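# Set the toppled blocks upright in a tight row

## Task

Every block from the row that fell over must end up standing on one of its long edges, with all of them pressed together face to face in a single straight line that contains only those blocks, and the grippers must have released them at the end.

## Robot and tools

Robot: two arms, left_arm and right_arm, each ending in a parallel two-finger gripper. Its fingers point along the gripper's own +z axis and close along its y axis. The reported end_effector_position sits between the finger pads, about 1 cm short of the fingertips.

Frame: every position and quaternion lives in one scene frame. The origin is on the table surface midway between the arms, +x runs out over the table, +z is up, and left_arm sits on the +y side. The arm names do not correspond to image left or right. Positions are in metres, quaternions are written w first (qw, qx, qy, qz).

The row format: a single row is 16 plain numbers, 8 for left_arm then 8 for right_arm, each block being x, y, z, qw, qx, qy, qz, opening. Both arms must always be filled in, even if only one should move. x, y, z and the quaternion are an absolute target pose for that gripper in the scene frame, not an offset. Opening runs from -1 (closed) to +1 (fully open, 0.094 m). To hold an arm still, repeat its last reported position and quaternion exactly, with the opening it should keep. To keep a gripper's orientation steady, reuse the same commanded quaternion rather than copying back the drifted reported one.

Tools:
- execute_actions {"actions": [...], "pictures": bool}. An empty list just reports the state. One action {"rows": [[16 numbers], ...], "steps": n} plays up to 15 rows at one row per control step (1/30 s); steps defaults to 15, max 15, and the final row repeats if rows run out. A wait {"steps": n} (up to 300) sends nothing and returns n steps after the previous result, with your thinking time included. A refused call moves nothing. A target more than 0.6 m from the arm's last reported position along any gripper axis is refused.
- move {"target": [16 numbers], "speed": m/s}. Drives each gripper in a straight line to its absolute pose; both paths finish together, lasting 0.5 to 10 s (cut off at 10 s). speed is 0.002 to 0.5, default 0.25; rotation is capped at twice that in rad/s. Openings are sent at the start. Paths ignore obstacles and the other arm. Result adds a move: line with the ending (done, off_target, moving, held, fault), any limits (paced = pose clipped, held = some steps blocked, after which the arm may lurch fast), and each gripper's distance from its pose. If only one arm is named, the other finished fine.
- wait {"seconds": 0 to 10}: lets time pass, sending nothing.
- zoom_image {"camera", "region": [x0, y0, x1, y1]} in pixels of that camera's image, origin top-left, at most 504x504.
- finished_scene {"scene": number}: ends the current scene and grades it; irreversible.

Cameras: cam_high, cam_low, cam_left_wrist, cam_right_wrist, all 504x504, listed in that order. Calibration (intrinsics K, distortion, T_world_to_cam) is given and can be slightly off.

Control behaviour: each step the command is clipped to within 70 mm and 16 degrees of the measured pose, then solved by damped inverse kinematics, favouring position over orientation. After an action an arm only continues to its last clipped pose, so long moves need several actions; check the result. Arms usually settle a centimetre or more off target, mostly low, and reported hand positions get less accurate at long reach. A 'pose unreachable' line or HELD marks steps the clearance check altered or blocked. The Hand target line shows where the controller is currently driving each gripper. Joint limits (rad): waist -2.618 to 3.054, shoulder 0 to 3.142, elbow 0 to 3.142, wrist pitch -1.571 to 1.571, wrist yaw -1.571 to 1.571, wrist roll -2.094 to 2.094.

Gripping: grip_measured is the finger opening on the command scale (last Joint positions entry gives metres), possibly off by about 1 mm. To grasp, command roughly 0.03 below grip_measured; a smaller gap grips more gently. Pads push up to about 50 to 62 N each, with a spike at first contact.

Held loads heat motors: a MOTOR HOT warning appears at 75 °C, at 90 °C the arm is stopped for 10 s, at 100 °C it drops everything and sags. Joint torque readings are noisy and offset.

Avoid: pushing or knocking anything off the table, letting the arms collide or press on each other, slamming into blocks (faster moves and targets set deeper past contact press harder), dropping or slipping blocks. Small disturbances may occasionally tug a held block or shove a loose one. Finish with grippers open and clear, and the blocks standing upright in their tight row, before calling finished_scene.

Each tool is called after "Emit:" in YAML: its name, and indented under it one key for each argument.

## Session

I'll start by looking at the current state of the scene.

Emit:
execute_actions:
  actions: []

Scene clock: 0.00 s of 4800.00 s.
left_arm: end_effector_position=(+0.1111, -0.0941, +0.1247) grip_measured=+1.000 end_effector_quat_wxyz=(+0.171, +0.018, +0.980, -0.101) | right_arm: end_effector_position=(+0.6368, -0.3187, +0.3338) grip_measured=+1.000 end_effector_quat_wxyz=(+0.495, -0.277, +0.695, -0.441)
Joint positions: left_arm=[-1.42   2.099  1.897 -1.083 -0.282 -1.274  0.094] | right_arm=[ 0.132  1.979  1.755  0.081  0.567 -1.031  0.094]
Joint velocities: left_arm=[-0.007  0.007  0.002  0.037  0.007 -0.022  0.   ] | right_arm=[ 0.007 -0.022  0.007 -0.007  0.051  0.022  0.   ]
Joint torques (N m, as the arm reports them, + toward a larger angle): no reading
Motor temperatures (°C, as the motors report them): left_arm=[29 28 28 28 27 26] | right_arm=[27 29 29 29 27 28]
Hand target (left_arm): +0.112, -0.094, +0.130; +0.175, +0.018, +0.979, -0.104
Hand target (right_arm): +0.634, -0.319, +0.351; +0.510, -0.266, +0.689, -0.442

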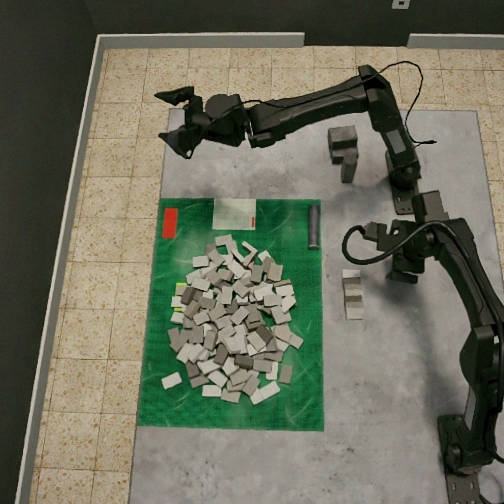

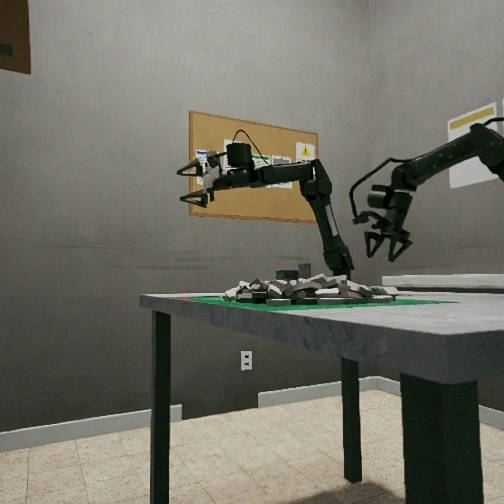

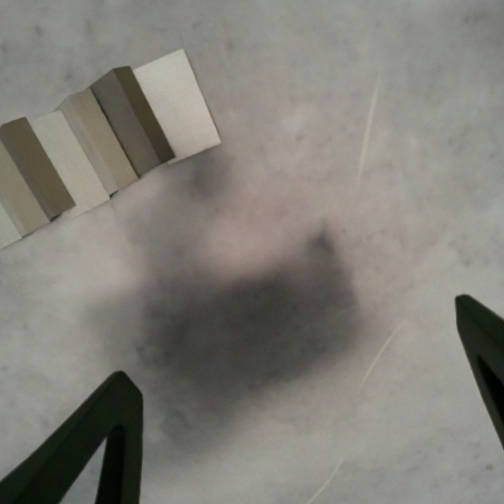

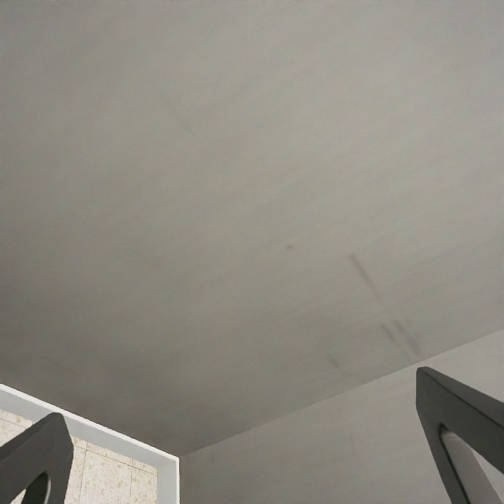

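Emit:
zoom_image:
  camera: "cam_high"
  region: [300, 100, 420, 340]

Emit:
zoom_image:
  camera: "cam_left_wrist"
  region: [0, 30, 260, 290]

Region (300, 100, 420, 340) of cam_high's 504x504 image, scaled by 2.100, with more detail than that image has.

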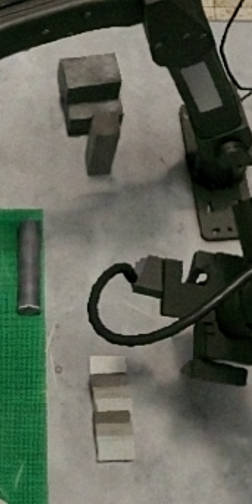

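Region (0, 30, 260, 290) of cam_left_wrist's 504x504 image, scaled by 1.938, with more detail than that image has.

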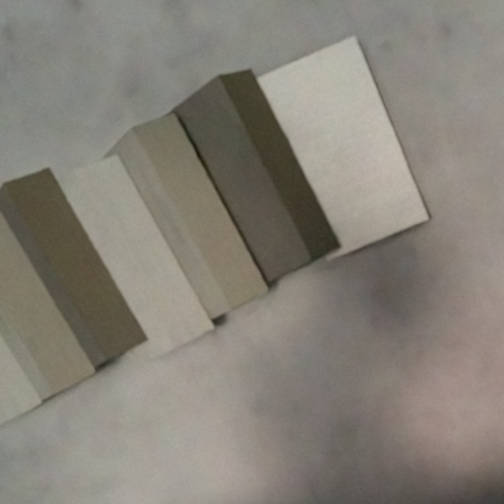

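Emit:
zoom_image:
  camera: "cam_high"
  region: [320, 180, 460, 340]

Emit:
zoom_image:
  camera: "cam_low"
  region: [200, 220, 460, 340]

Region (320, 180, 460, 340) of cam_high's 504x504 image, scaled by 3.150, with more detail than that image has; it fills the left 441 columns of this view, and the rest is white.

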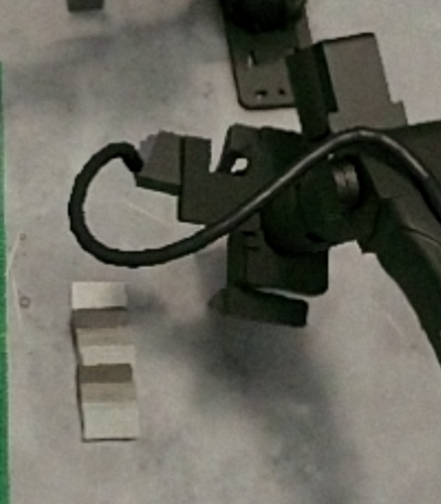

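Region (200, 220, 460, 340) of cam_low's 504x504 image, scaled by 1.938, with more detail than that image has; it fills the top 233 rows of this view, and the rest is white.

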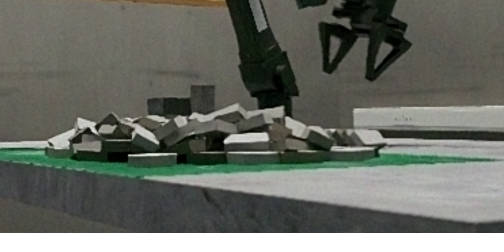

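Emit:
move:
  target: [0.19, 0.0, 0.13, 0.2126, 0.6744, 0.6744, -0.2126, 1.0, 0.6368, -0.3187, 0.3338, 0.495, -0.277, 0.695, -0.441, 1.0]
  speed: 0.25

Scene clock: 114.17 s of 4800.00 s.
left_arm: end_effector_position=(+0.1907, +0.0012, +0.1255) grip_measured=+1.000 end_effector_quat_wxyz=(+0.218, +0.673, +0.678, -0.202) | right_arm: end_effector_position=(+0.6368, -0.3187, +0.3338) grip_measured=+1.000 end_effector_quat_wxyz=(+0.495, -0.277, +0.695, -0.441)
Joint positions: left_arm=[-0.913  1.723  1.303 -0.661  0.367  0.625  0.094] | right_arm=[ 0.132  1.979  1.755  0.081  0.567 -1.031  0.094]
Joint velocities: left_arm=[-0.007 -0.002  0.012 -0.007  0.037 -0.007  0.   ] | right_arm=[ 0.012 -0.007 -0.022 -0.022 -0.066 -0.081  0.   ]
Joint torques (N m, as the arm reports them, + toward a larger angle): left_arm=[ 0.64 -6.96  7.44  0.97  0.31  0.14] | right_arm=[  0.09 -10.46   7.89   1.79   0.07   0.  ]
Motor temperatures (°C, as the motors report them): left_arm=[29 42 31 30 28 26] | right_arm=[27 40 34 37 27 28]
Hand target (left_arm): +0.191, +0.001, +0.130; +0.215, +0.675, +0.674, -0.208
Hand target (right_arm): +0.637, -0.319, +0.334; +0.495, -0.277, +0.695, -0.441
Off the commanded pose (left_arm): 0.005 m, 1 deg.
Off the commanded pose (right_arm): 0.000 m, 0 deg.
After step 90, 107.50 s passed at rest.
move: done
camera_calibration (this result's frames):
cam_left_wrist: T_world_to_cam=[[-0.942374, 0.258418, -0.212487, 0.216461], [0.247463, 0.965824, 0.0771049, -0.0256486], [0.22515, 0.020079, -0.974117, 0.190869], [0, 0, 0, 1]] pos_world=[0.16736, -0.0349978, 0.233902]

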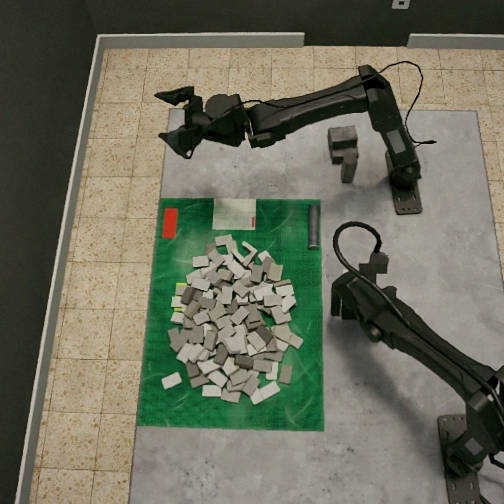

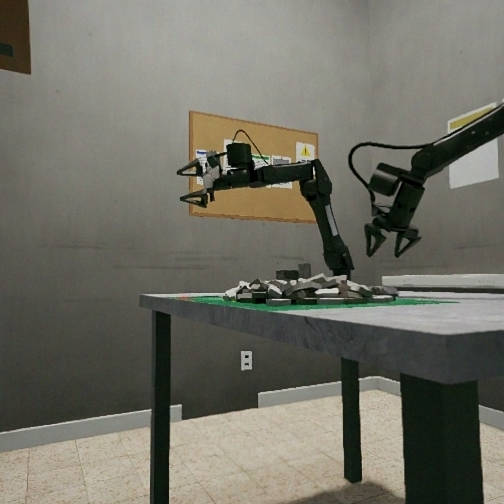

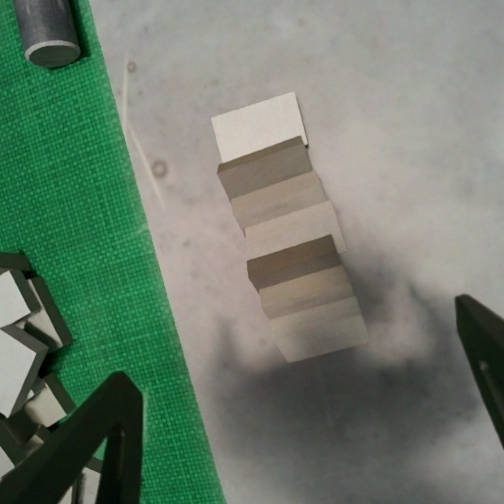

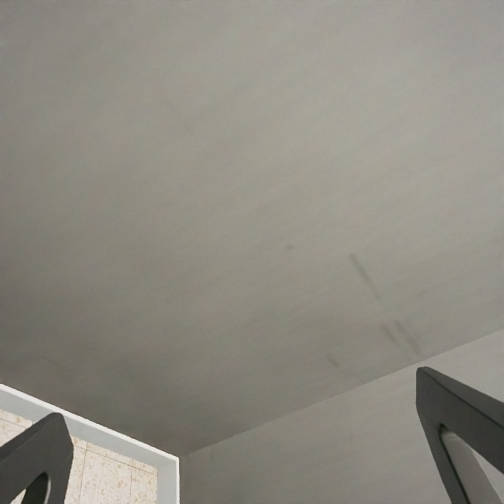

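Emit:
zoom_image:
  camera: "cam_left_wrist"
  region: [190, 80, 390, 380]

Region (190, 80, 390, 380) of cam_left_wrist's 504x504 image, scaled by 1.680, with more detail than that image has.

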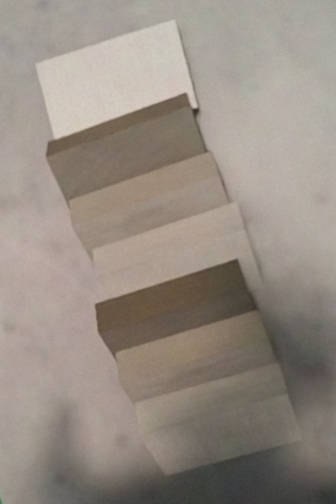

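Emit:
move:
  target: [0.19, 0.07, 0.17, 0.2126, 0.6744, 0.6744, -0.2126, 1.0, 0.197, -0.15, 0.10, -0.1228, 0.6964, -0.6964, -0.1228, -0.5]
  speed: 0.25

Scene clock: 237.93 s of 4800.00 s.
left_arm: end_effector_position=(+0.1950, +0.0661, +0.1646) grip_measured=+1.000 end_effector_quat_wxyz=(+0.214, +0.674, +0.677, -0.204) | right_arm: end_effector_position=(+0.2081, -0.1471, +0.0984) grip_measured=-0.498 end_effector_quat_wxyz=(-0.127, +0.704, -0.690, -0.110)
Joint positions: left_arm=[-0.755  1.57   1.303 -0.882  0.441  0.783  0.094] | right_arm=[ 0.637  1.349  0.944 -0.921 -0.235 -0.834  0.024]
Joint velocities: left_arm=[ 0.002 -0.012 -0.007 -0.037  0.007 -0.022  0.   ] | right_arm=[-0.007 -0.012  0.007 -0.007 -0.095  0.007 -0.001]
Joint torques (N m, as the arm reports them, + toward a larger angle): left_arm=[ 0.82 -7.69  5.56  0.85  0.34  0.13] | right_arm=[ 0.77 -5.37  5.94  0.7  -0.26  0.08]
Motor temperatures (°C, as the motors report them): left_arm=[29 38 34 31 28 26] | right_arm=[27 41 35 39 27 28]
Hand target (left_arm): +0.189, +0.071, +0.169; +0.213, +0.675, +0.675, -0.211
Hand target (right_arm): +0.201, -0.146, +0.099; -0.125, +0.703, -0.690, -0.119
Off the commanded pose (left_arm): 0.008 m, 1 deg.
Off the commanded pose (right_arm): 0.012 m, 2 deg.
After step 90, 117.00 s passed at rest.
move: off_target (right_arm)
camera_calibration (this result's frames):
cam_left_wrist: T_world_to_cam=[[-0.942175, 0.26396, -0.206472, 0.210695], [0.253101, 0.964303, 0.077843, -0.0935349], [0.219649, 0.0210836, -0.975351, 0.227947], [0, 0, 0, 1]] pos_world=[0.172117, 0.0297749, 0.273112]
cam_right_wrist: T_world_to_cam=[[0.99454, -0.10347, 0.0135898, -0.223022], [-0.104094, -0.992838, 0.0586202, -0.0859018], [0.00742704, -0.0597148, -0.998188, 0.205758], [0, 0, 0, 1]] pos_world=[0.211334, -0.0960758, 0.213452]

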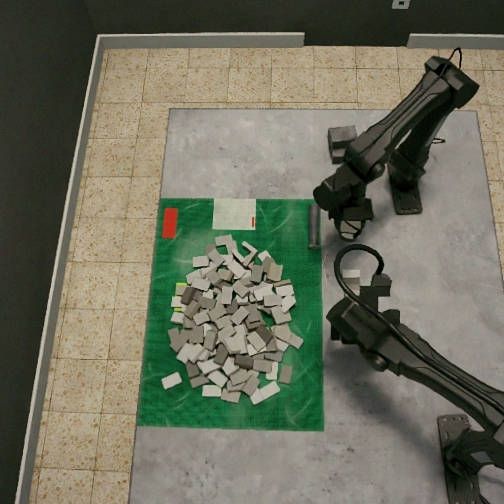

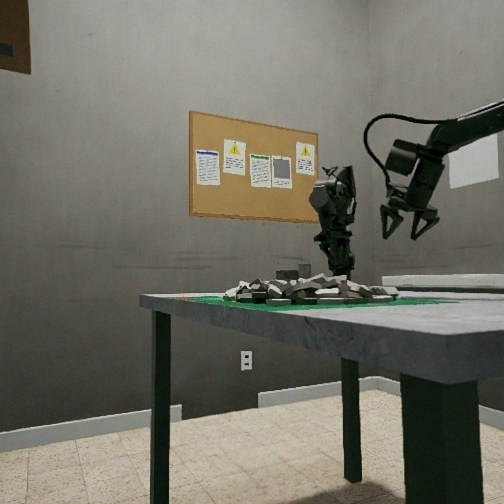

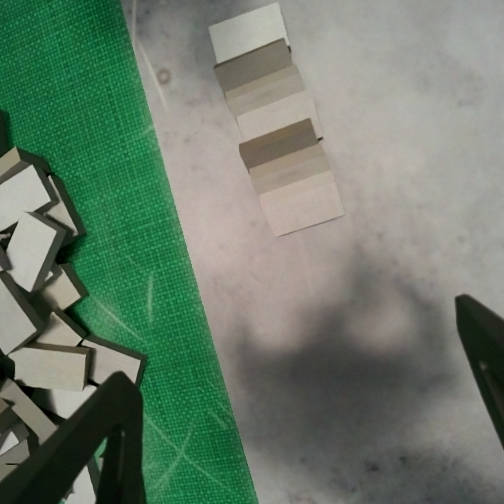

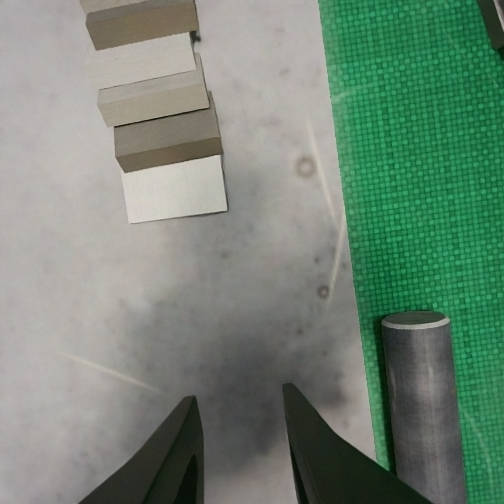

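Emit:
move:
  target: [0.19, 0.07, 0.17, 0.2126, 0.6744, 0.6744, -0.2126, 1.0, 0.186, -0.118, 0.035, -0.1228, 0.6964, -0.6964, -0.1228, -0.5]
  speed: 0.08

Scene clock: 255.00 s of 4800.00 s.
left_arm: end_effector_position=(+0.1943, +0.0661, +0.1646) grip_measured=+1.000 end_effector_quat_wxyz=(+0.213, +0.674, +0.677, -0.205) | right_arm: end_effector_position=(+0.1884, -0.1185, +0.0395) grip_measured=-0.498 end_effector_quat_wxyz=(+0.126, -0.697, +0.695, +0.122)
Joint positions: left_arm=[-0.755  1.57   1.303 -0.884  0.444  0.784  0.094] | right_arm=[ 0.768  1.443  0.769 -0.62  -0.224 -0.683  0.024]
Joint velocities: left_arm=[ 0.012  0.002 -0.012  0.037 -0.022  0.007  0.   ] | right_arm=[ 0.007 -0.012 -0.007  0.051  0.051  0.081 -0.   ]
Joint torques (N m, as the arm reports them, + toward a larger angle): left_arm=[ 0.89 -7.39  5.89  0.87  0.37  0.12] | right_arm=[ 0.72 -4.01  5.47  0.95 -0.08  0.1 ]
Motor temperatures (°C, as the motors report them): left_arm=[29 39 33 31 28 26] | right_arm=[27 38 34 37 27 28]
Hand target (left_arm): +0.190, +0.070, +0.170; +0.213, +0.674, +0.674, -0.212
Hand target (right_arm): +0.186, -0.117, +0.035; -0.124, +0.696, -0.696, -0.123
Off the commanded pose (left_arm): 0.008 m, 1 deg.
Off the commanded pose (right_arm): 0.005 m, 0 deg.
After step 90, 12.57 s passed at rest.
move: done
camera_calibration (this result's frames):
cam_left_wrist: T_world_to_cam=[[-0.942256, 0.265537, -0.20407, 0.209578], [0.255126, 0.963898, 0.0762303, -0.0934008], [0.216945, 0.0197647, -0.975984, 0.228849], [0, 0, 0, 1]] pos_world=[0.171657, 0.029855, 0.273242]
cam_right_wrist: T_world_to_cam=[[0.993071, -0.117137, -0.0094739, -0.200093], [-0.116617, -0.99221, 0.0438154, -0.0531467], [-0.0145325, -0.042407, -0.998995, 0.155087], [0, 0, 0, 1]] pos_world=[0.194762, -0.0695941, 0.155364]

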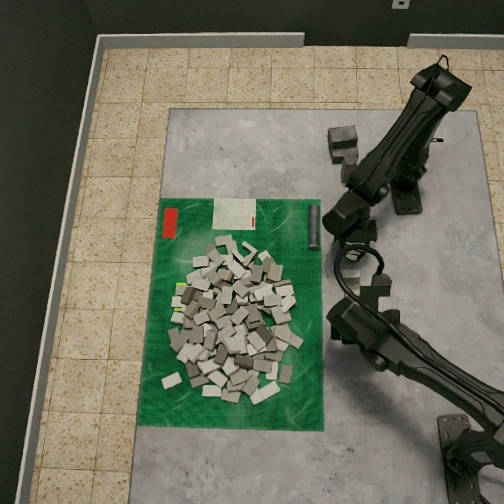

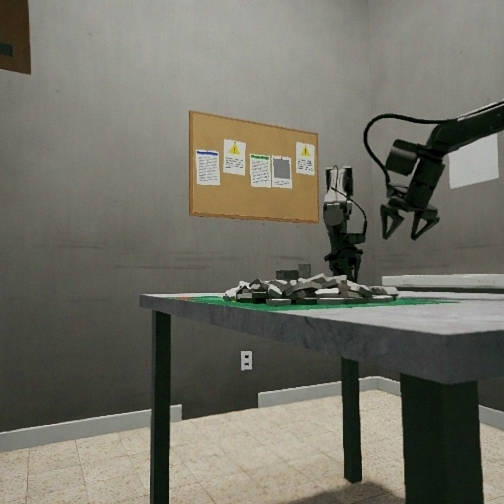

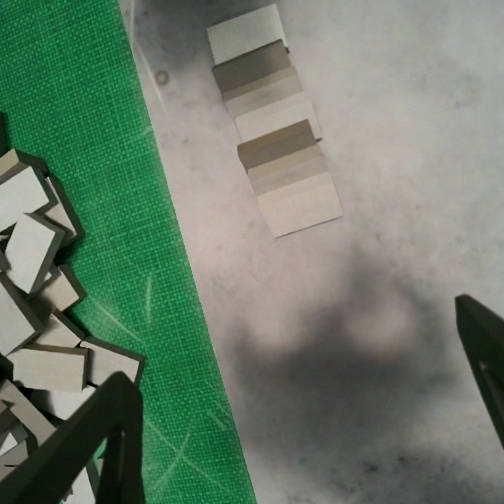

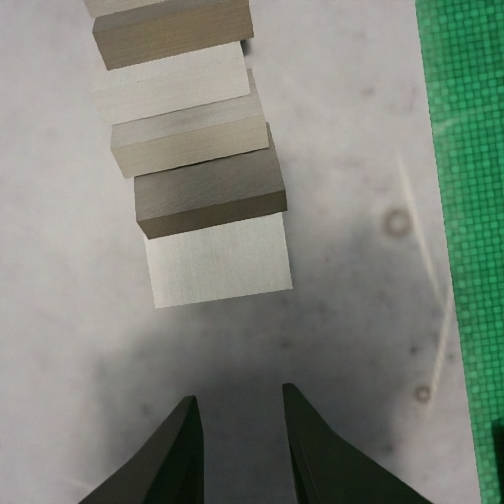

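Emit:
move:
  target: [0.19, 0.07, 0.17, 0.2126, 0.6744, 0.6744, -0.2126, 1.0, 0.184, -0.115, 0.018, -0.1228, 0.6964, -0.6964, -0.1228, -0.5]
  speed: 0.03

Emit:
zoom_image:
  camera: "cam_low"
  region: [280, 220, 420, 310]

Scene clock: 266.03 s of 4800.00 s.
left_arm: end_effector_position=(+0.1943, +0.0661, +0.1646) grip_measured=+1.000 end_effector_quat_wxyz=(+0.213, +0.674, +0.677, -0.205) | right_arm: end_effector_position=(+0.1871, -0.1152, +0.0234) grip_measured=-0.498 end_effector_quat_wxyz=(+0.127, -0.697, +0.695, +0.122)
Joint positions: left_arm=[-0.755  1.57   1.303 -0.884  0.444  0.784  0.094] | right_arm=[ 0.781  1.482  0.73  -0.539 -0.22  -0.67   0.024]
Joint velocities: left_arm=[ 0.007 -0.002 -0.012  0.007 -0.037 -0.007  0.   ] | right_arm=[-0.007  0.012 -0.002  0.022  0.007 -0.022  0.   ]
Joint torques (N m, as the arm reports them, + toward a larger angle): left_arm=[ 0.76 -7.41  6.01  0.87  0.39  0.14] | right_arm=[ 0.69 -4.07  5.24  0.98 -0.09  0.1 ]
Motor temperatures (°C, as the motors report them): left_arm=[29 39 34 31 28 26] | right_arm=[27 37 34 37 27 28]
Hand target (left_arm): +0.190, +0.070, +0.170; +0.213, +0.674, +0.674, -0.212
Hand target (right_arm): +0.184, -0.115, +0.018; -0.123, +0.696, -0.696, -0.123
Off the commanded pose (left_arm): 0.008 m, 1 deg.
Off the commanded pose (right_arm): 0.006 m, 0 deg.
After step 90, 6.87 s passed at rest.
move: done
camera_calibration (this result's frames):
cam_left_wrist: T_world_to_cam=[[-0.942256, 0.265537, -0.20407, 0.209578], [0.255126, 0.963898, 0.0762303, -0.0934008], [0.216945, 0.0197647, -0.975984, 0.228849], [0, 0, 0, 1]] pos_world=[0.171657, 0.029855, 0.273242]
cam_right_wrist: T_world_to_cam=[[0.993051, -0.117348, -0.00891007, -0.198641], [-0.116861, -0.992211, 0.0431469, -0.0492291], [-0.0139038, -0.0418058, -0.999029, 0.139014], [0, 0, 0, 1]] pos_world=[0.193441, -0.0663441, 0.139233]

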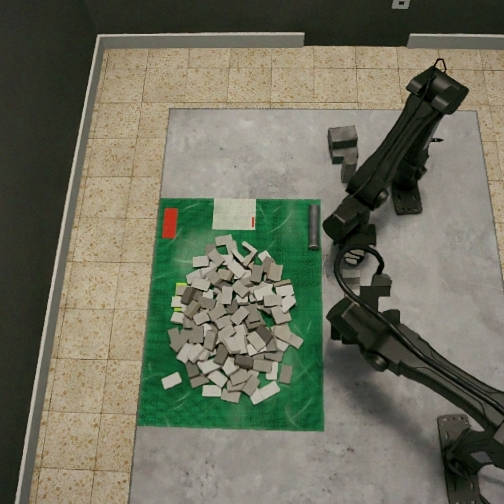

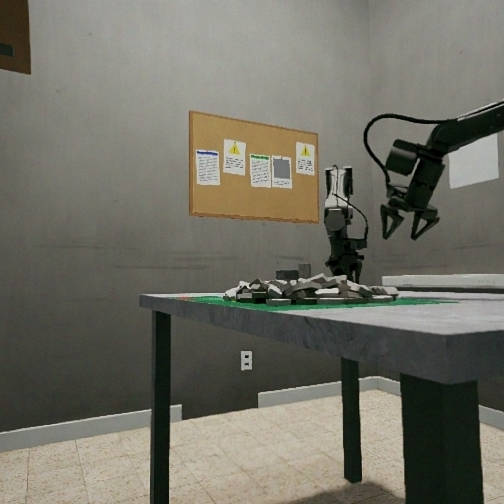

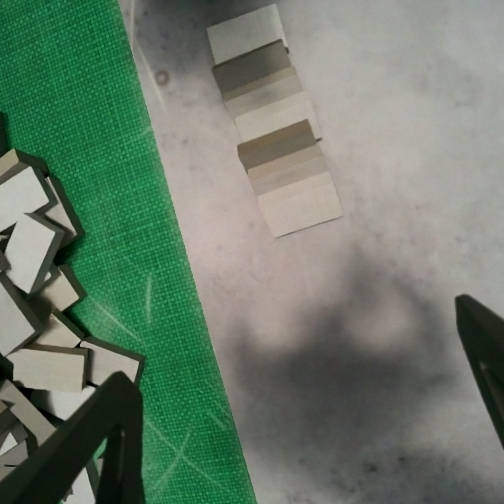

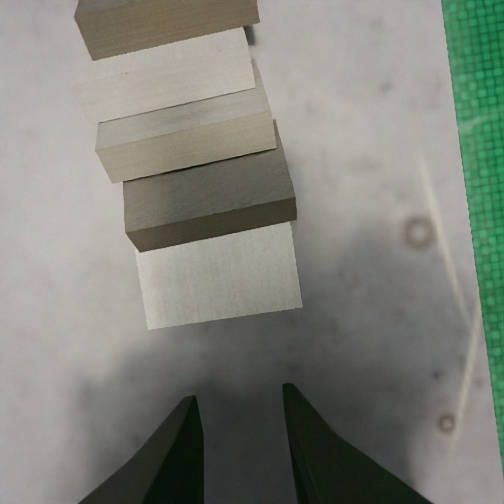

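Region (280, 220, 420, 310) of cam_low's 504x504 image, scaled by 3.600, with more detail than that image has; it fills the top 324 rows of this view, and the rest is white.

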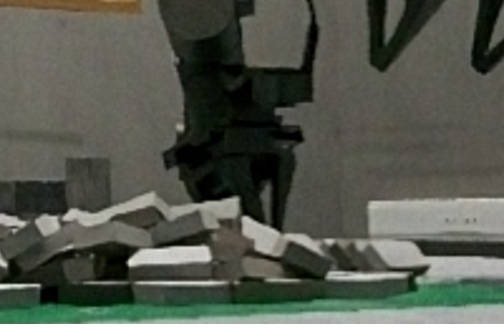

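Emit:
move:
  target: [0.19, 0.07, 0.17, 0.2126, 0.6744, 0.6744, -0.2126, 1.0, 0.183, -0.115, 0.011, -0.1228, 0.6964, -0.6964, -0.1228, -0.5]
  speed: 0.02

Scene clock: 275.20 s of 4800.00 s.
left_arm: end_effector_position=(+0.1943, +0.0661, +0.1646) grip_measured=+1.000 end_effector_quat_wxyz=(+0.213, +0.674, +0.677, -0.205) | right_arm: end_effector_position=(+0.1867, -0.1161, +0.0160) grip_measured=-0.498 end_effector_quat_wxyz=(+0.126, -0.696, +0.696, +0.122)
Joint positions: left_arm=[-0.755  1.57   1.303 -0.884  0.444  0.784  0.094] | right_arm=[ 0.781  1.497  0.71  -0.506 -0.219 -0.667  0.024]
Joint velocities: left_arm=[-0.002 -0.012 -0.012 -0.037 -0.022 -0.037  0.   ] | right_arm=[-0.017 -0.002 -0.007  0.007  0.007 -0.051 -0.001]
Joint torques (N m, as the arm reports them, + toward a larger angle): left_arm=[ 0.82 -7.35  6.01  0.86  0.37  0.14] | right_arm=[ 1.07 -4.17  5.14  0.96 -0.1   0.1 ]
Motor temperatures (°C, as the motors report them): left_arm=[29 39 34 31 28 26] | right_arm=[27 36 34 36 27 28]
Hand target (left_arm): +0.190, +0.070, +0.170; +0.213, +0.674, +0.674, -0.212
Hand target (right_arm): +0.183, -0.115, +0.011; -0.123, +0.696, -0.696, -0.123
Off the commanded pose (left_arm): 0.008 m, 1 deg.
Off the commanded pose (right_arm): 0.006 m, 0 deg.
After step 90, 5.20 s passed at rest.
move: done
camera_calibration (this result's frames):
cam_left_wrist: T_world_to_cam=[[-0.942256, 0.265537, -0.20407, 0.209578], [0.255126, 0.963898, 0.0762303, -0.0934008], [0.216945, 0.0197647, -0.975984, 0.228849], [0, 0, 0, 1]] pos_world=[0.171657, 0.029855, 0.273242]
cam_right_wrist: T_world_to_cam=[[0.992652, -0.120627, -0.00956786, -0.198705], [-0.120078, -0.991729, 0.0453323, -0.0492251], [-0.014957, -0.0438503, -0.998926, 0.13153], [0, 0, 0, 1]] pos_world=[0.193301, -0.0670194, 0.131719]

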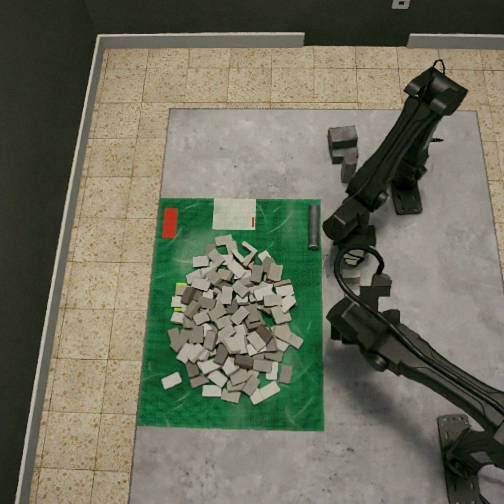

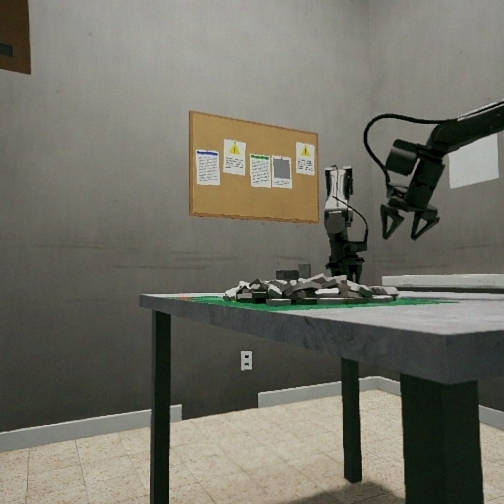

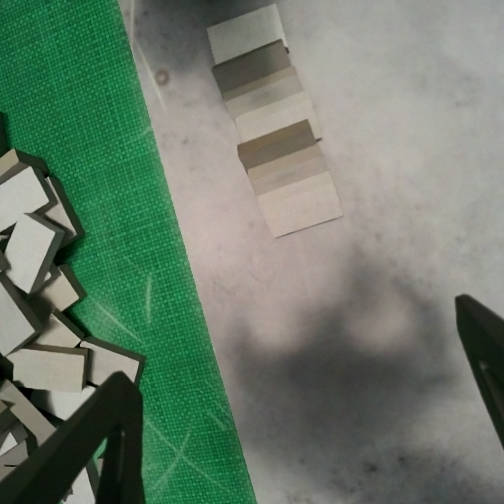

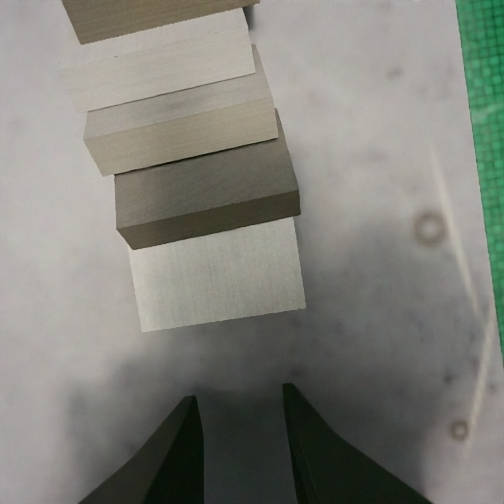

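Emit:
move:
  target: [0.19, 0.07, 0.17, 0.2126, 0.6744, 0.6744, -0.2126, 1.0, 0.183, -0.091, 0.011, -0.1228, 0.6964, -0.6964, -0.1228, -0.5]
  speed: 0.015

Scene clock: 280.80 s of 4800.00 s.
left_arm: end_effector_position=(+0.1943, +0.0661, +0.1646) grip_measured=+1.000 end_effector_quat_wxyz=(+0.213, +0.674, +0.677, -0.205) | right_arm: end_effector_position=(+0.1826, -0.1017, +0.0122) grip_measured=-0.498 end_effector_quat_wxyz=(+0.121, -0.696, +0.699, +0.116)
Joint positions: left_arm=[-0.755  1.57   1.303 -0.884  0.444  0.784  0.094] | right_arm=[ 0.84   1.546  0.743 -0.491 -0.191 -0.608  0.024]
Joint velocities: left_arm=[-0.012 -0.017  0.027 -0.095 -0.022 -0.037  0.   ] | right_arm=[-0.022  0.002 -0.002  0.022 -0.095  0.066 -0.001]
Joint torques (N m, as the arm reports them, + toward a larger angle): left_arm=[ 0.84 -7.34  5.97  0.85  0.38  0.14] | right_arm=[ 1.13 -2.89  7.81  1.01 -0.19  0.08]
Motor temperatures (°C, as the motors report them): left_arm=[29 39 34 31 28 26] | right_arm=[27 36 34 36 27 28]
Hand target (left_arm): +0.190, +0.070, +0.170; +0.213, +0.674, +0.674, -0.212
Hand target (right_arm): +0.183, -0.091, +0.011; -0.123, +0.696, -0.696, -0.123
Off the commanded pose (left_arm): 0.008 m, 1 deg.
Off the commanded pose (right_arm): 0.011 m, 1 deg.
After step 90, 0.67 s passed at rest.
move: off_target (right_arm)
camera_calibration (this result's frames):
cam_left_wrist: T_world_to_cam=[[-0.942256, 0.265537, -0.20407, 0.209578], [0.255126, 0.963898, 0.0762303, -0.0934008], [0.216945, 0.0197647, -0.975984, 0.228849], [0, 0, 0, 1]] pos_world=[0.171657, 0.029855, 0.273242]
cam_right_wrist: T_world_to_cam=[[0.992153, -0.124829, -0.00709221, -0.193325], [-0.124159, -0.990341, 0.0617146, -0.034547], [-0.0147274, -0.0603497, -0.998069, 0.126656], [0, 0, 0, 1]] pos_world=[0.189384, -0.0507022, 0.127172]

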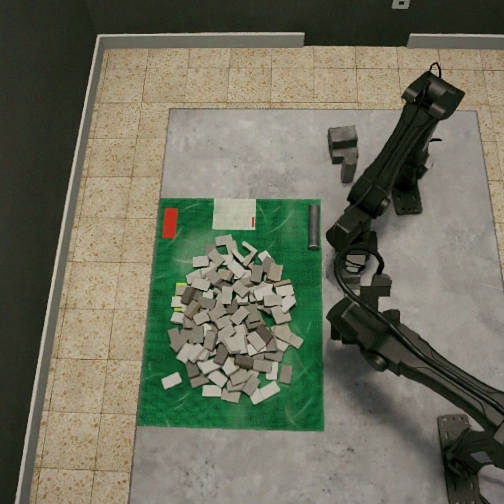

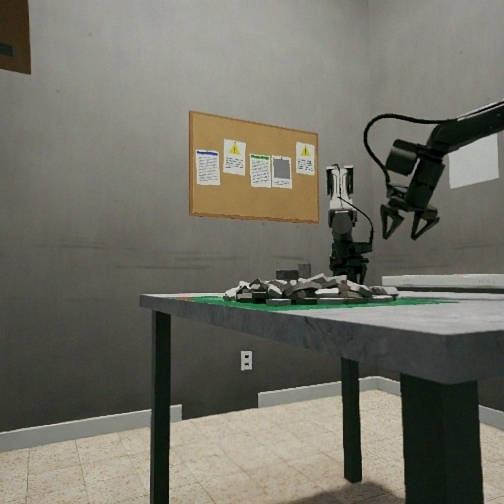

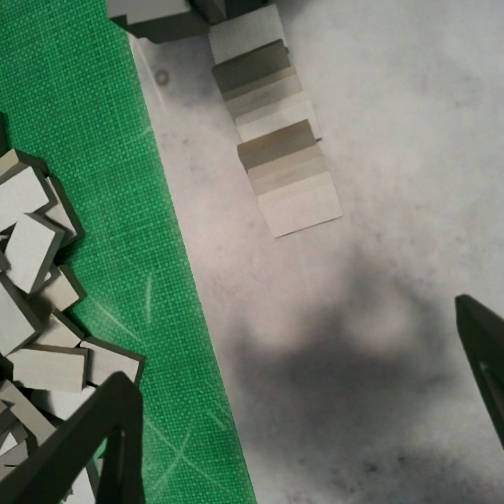

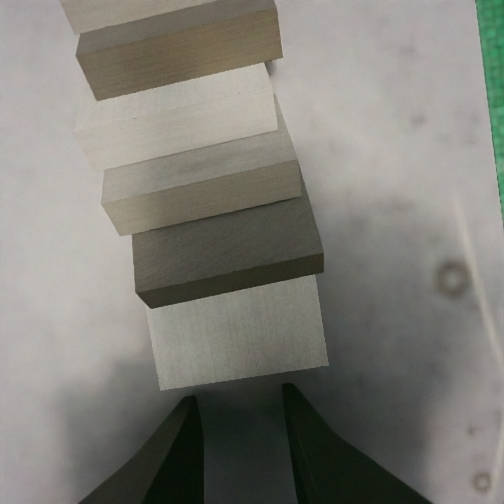

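Emit:
move:
  target: [0.19, 0.07, 0.17, 0.2126, 0.6744, 0.6744, -0.2126, 1.0, 0.183, -0.094, 0.017, -0.1228, 0.6964, -0.6964, -0.1228, -0.5]
  speed: 0.015

Scene clock: 284.37 s of 4800.00 s.
left_arm: end_effector_position=(+0.1943, +0.0661, +0.1646) grip_measured=+1.000 end_effector_quat_wxyz=(+0.213, +0.674, +0.677, -0.205) | right_arm: end_effector_position=(+0.1828, -0.1016, +0.0123) grip_measured=-0.498 end_effector_quat_wxyz=(+0.121, -0.695, +0.699, +0.116)
Joint positions: left_arm=[-0.755  1.57   1.303 -0.884  0.444  0.784  0.094] | right_arm=[ 0.84   1.546  0.744 -0.491 -0.191 -0.607  0.024]
Joint velocities: left_arm=[-0.007 -0.002 -0.002 -0.007 -0.007  0.022  0.   ] | right_arm=[-0.017  0.007  0.007 -0.051 -0.037 -0.007  0.   ]
Joint torques (N m, as the arm reports them, + toward a larger angle): left_arm=[ 0.85 -7.36  6.02  0.86  0.38  0.13] | right_arm=[ 0.67 -4.6   8.31  0.72 -0.21  0.02]
Motor temperatures (°C, as the motors report them): left_arm=[29 39 34 31 28 26] | right_arm=[27 36 34 36 27 28]
Hand target (left_arm): +0.190, +0.070, +0.170; +0.213, +0.674, +0.674, -0.212
Hand target (right_arm): +0.183, -0.094, +0.017; -0.123, +0.696, -0.696, -0.123
Off the commanded pose (left_arm): 0.008 m, 1 deg.
Off the commanded pose (right_arm): 0.009 m, 1 deg.
move: done
camera_calibration (this result's frames):
cam_left_wrist: T_world_to_cam=[[-0.942256, 0.265537, -0.20407, 0.209578], [0.255126, 0.963898, 0.0762303, -0.0934008], [0.216945, 0.0197647, -0.975984, 0.228849], [0, 0, 0, 1]] pos_world=[0.171657, 0.029855, 0.273242]
cam_right_wrist: T_world_to_cam=[[0.991959, -0.126361, -0.00708526, -0.193574], [-0.125691, -0.990154, 0.0616138, -0.0341597], [-0.0148011, -0.0602278, -0.998075, 0.126783], [0, 0, 0, 1]] pos_world=[0.189601, -0.0506477, 0.127272]

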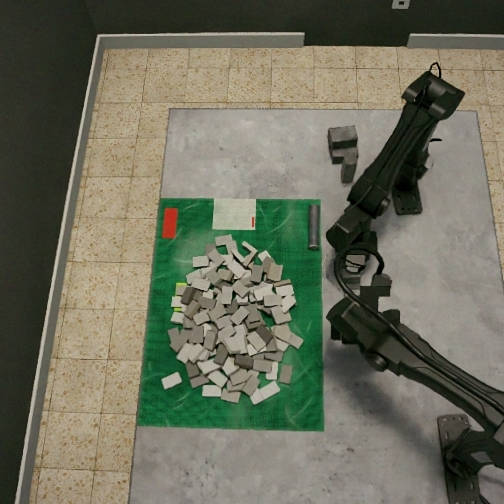

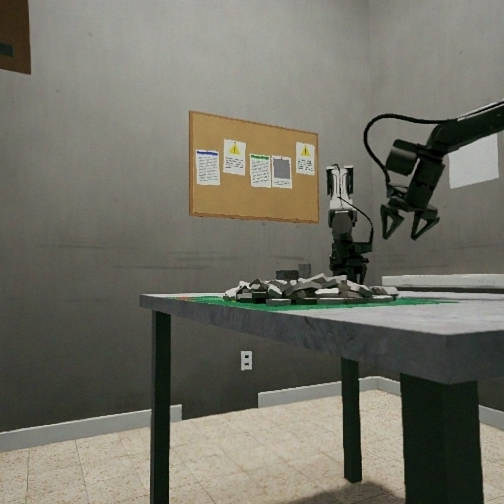

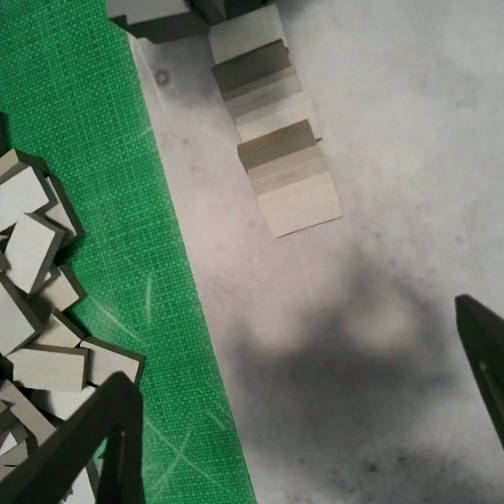

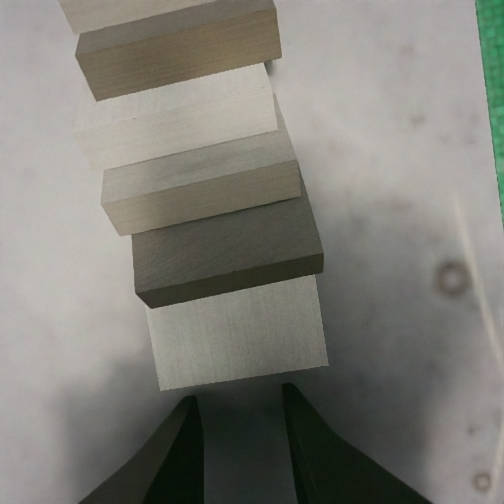

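Emit:
move:
  target: [0.19, 0.07, 0.17, 0.2126, 0.6744, 0.6744, -0.2126, 1.0, 0.183, -0.086, 0.021, -0.1228, 0.6964, -0.6964, -0.1228, -0.5]
  speed: 0.015

Scene clock: 300.30 s of 4800.00 s.
left_arm: end_effector_position=(+0.1943, +0.0661, +0.1646) grip_measured=+1.000 end_effector_quat_wxyz=(+0.213, +0.674, +0.677, -0.205) | right_arm: end_effector_position=(+0.1807, -0.0970, +0.0140) grip_measured=-0.498 end_effector_quat_wxyz=(+0.116, -0.697, +0.698, +0.116)
Joint positions: left_arm=[-0.755  1.57   1.303 -0.884  0.444  0.784  0.094] | right_arm=[ 0.855  1.558  0.766 -0.507 -0.191 -0.597  0.024]
Joint velocities: left_arm=[-0.002  0.002 -0.012 -0.037 -0.037  0.066  0.   ] | right_arm=[ 0.002 -0.002 -0.007  0.022 -0.037  0.022  0.   ]
Joint torques (N m, as the arm reports them, + toward a larger angle): left_arm=[ 0.87 -7.35  5.93  0.87  0.38  0.15] | right_arm=[ 0.95 -4.66  8.97  0.72 -0.19  0.07]
Motor temperatures (°C, as the motors report them): left_arm=[29 39 34 31 28 26] | right_arm=[27 36 35 35 27 28]
Hand target (left_arm): +0.190, +0.070, +0.170; +0.213, +0.674, +0.674, -0.212
Hand target (right_arm): +0.183, -0.086, +0.021; -0.123, +0.696, -0.696, -0.123
Off the commanded pose (left_arm): 0.008 m, 1 deg.
Off the commanded pose (right_arm): 0.013 m, 1 deg.
After step 90, 11.53 s passed at rest.
move: off_target (right_arm)
camera_calibration (this result's frames):
cam_left_wrist: T_world_to_cam=[[-0.942256, 0.265537, -0.20407, 0.209578], [0.255126, 0.963898, 0.0762303, -0.0934008], [0.216945, 0.0197647, -0.975984, 0.228849], [0, 0, 0, 1]] pos_world=[0.171657, 0.029855, 0.273242]
cam_right_wrist: T_world_to_cam=[[0.992612, -0.120594, -0.0133412, -0.190371], [-0.119434, -0.990538, 0.0676082, -0.031255], [-0.0213681, -0.0655153, -0.997623, 0.129363], [0, 0, 0, 1]] pos_world=[0.187996, -0.0454417, 0.128629]

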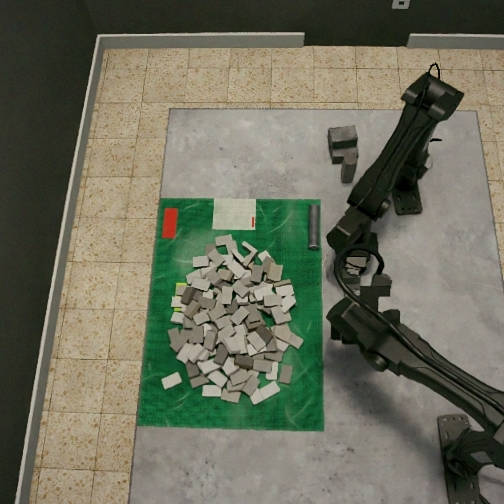

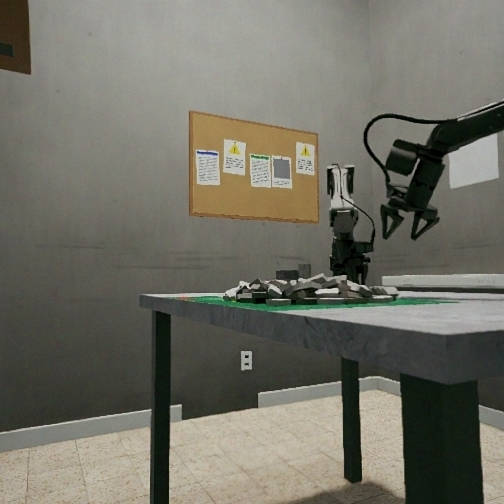

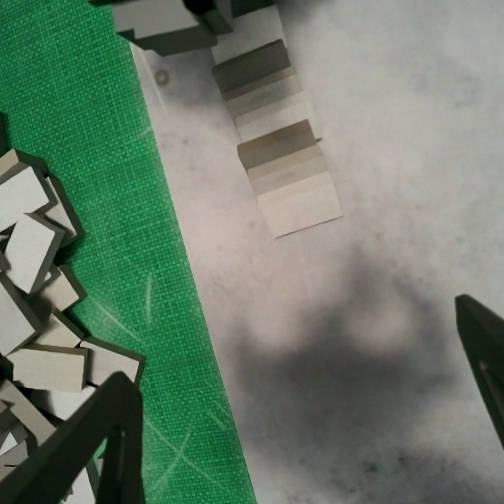

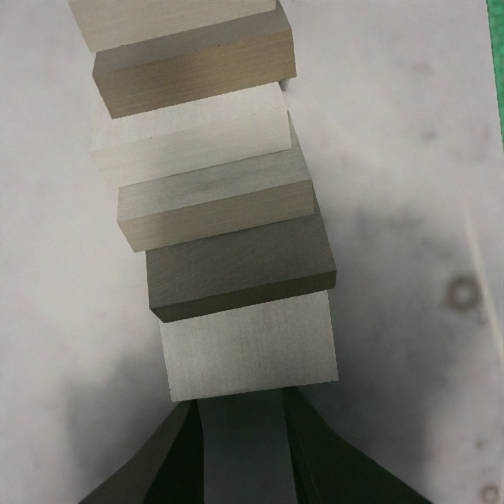

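Emit:
move:
  target: [0.19, 0.07, 0.17, 0.2126, 0.6744, 0.6744, -0.2126, 1.0, 0.187, -0.078, 0.022, -0.1228, 0.6964, -0.6964, -0.1228, -0.5]
  speed: 0.015

Scene clock: 305.17 s of 4800.00 s.
left_arm: end_effector_position=(+0.1943, +0.0661, +0.1646) grip_measured=+1.000 end_effector_quat_wxyz=(+0.213, +0.674, +0.677, -0.205) | right_arm: end_effector_position=(+0.1823, -0.0925, +0.0134) grip_measured=-0.498 end_effector_quat_wxyz=(+0.108, -0.697, +0.699, +0.115)
Joint positions: left_arm=[-0.755  1.57   1.303 -0.884  0.444  0.784  0.094] | right_arm=[ 0.859  1.589  0.799 -0.525 -0.19  -0.593  0.024]
Joint velocities: left_arm=[ 0.002 -0.007  0.012  0.007  0.007 -0.022  0.   ] | right_arm=[-0.007  0.007 -0.012 -0.095 -0.037 -0.007 -0.001]
Joint torques (N m, as the arm reports them, + toward a larger angle): left_arm=[ 0.9  -7.36  5.92  0.86  0.37  0.13] | right_arm=[ 0.83 -4.97  9.22  0.8  -0.15  0.11]
Motor temperatures (°C, as the motors report them): left_arm=[29 39 34 31 28 26] | right_arm=[27 36 35 35 27 28]
Hand target (left_arm): +0.190, +0.070, +0.170; +0.213, +0.674, +0.674, -0.212
Hand target (right_arm): +0.187, -0.078, +0.022; -0.123, +0.696, -0.696, -0.123
Off the commanded pose (left_arm): 0.008 m, 1 deg.
Off the commanded pose (right_arm): 0.018 m, 2 deg.
After step 90, 0.20 s passed at rest.
move: off_target (right_arm)
camera_calibration (this result's frames):
cam_left_wrist: T_world_to_cam=[[-0.942256, 0.265537, -0.20407, 0.209578], [0.255126, 0.963898, 0.0762303, -0.0934008], [0.216945, 0.0197647, -0.975984, 0.228849], [0, 0, 0, 1]] pos_world=[0.171657, 0.029855, 0.273242]
cam_right_wrist: T_world_to_cam=[[0.992489, -0.120426, -0.0215401, -0.191359], [-0.1183, -0.989602, 0.0818057, -0.0269122], [-0.0311677, -0.078643, -0.996416, 0.129697], [0, 0, 0, 1]] pos_world=[0.19078, -0.0394771, 0.127312]

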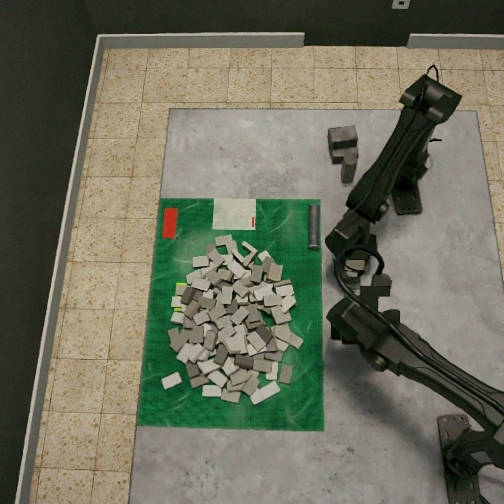

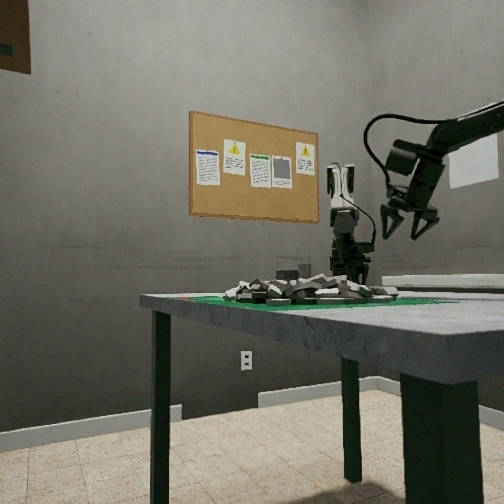

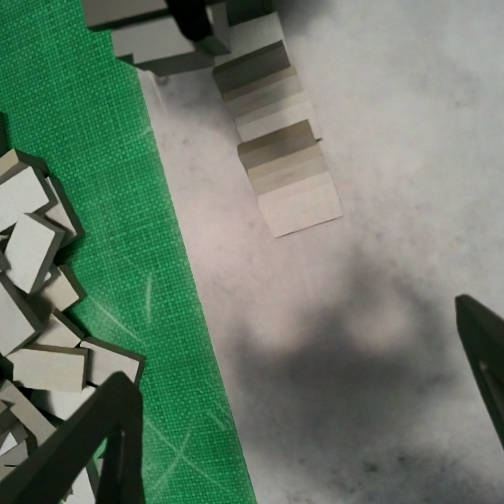

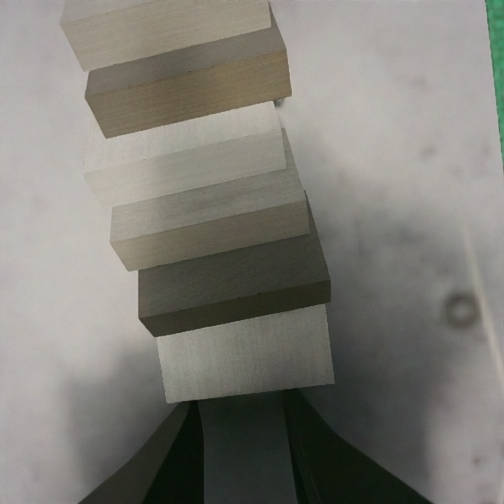

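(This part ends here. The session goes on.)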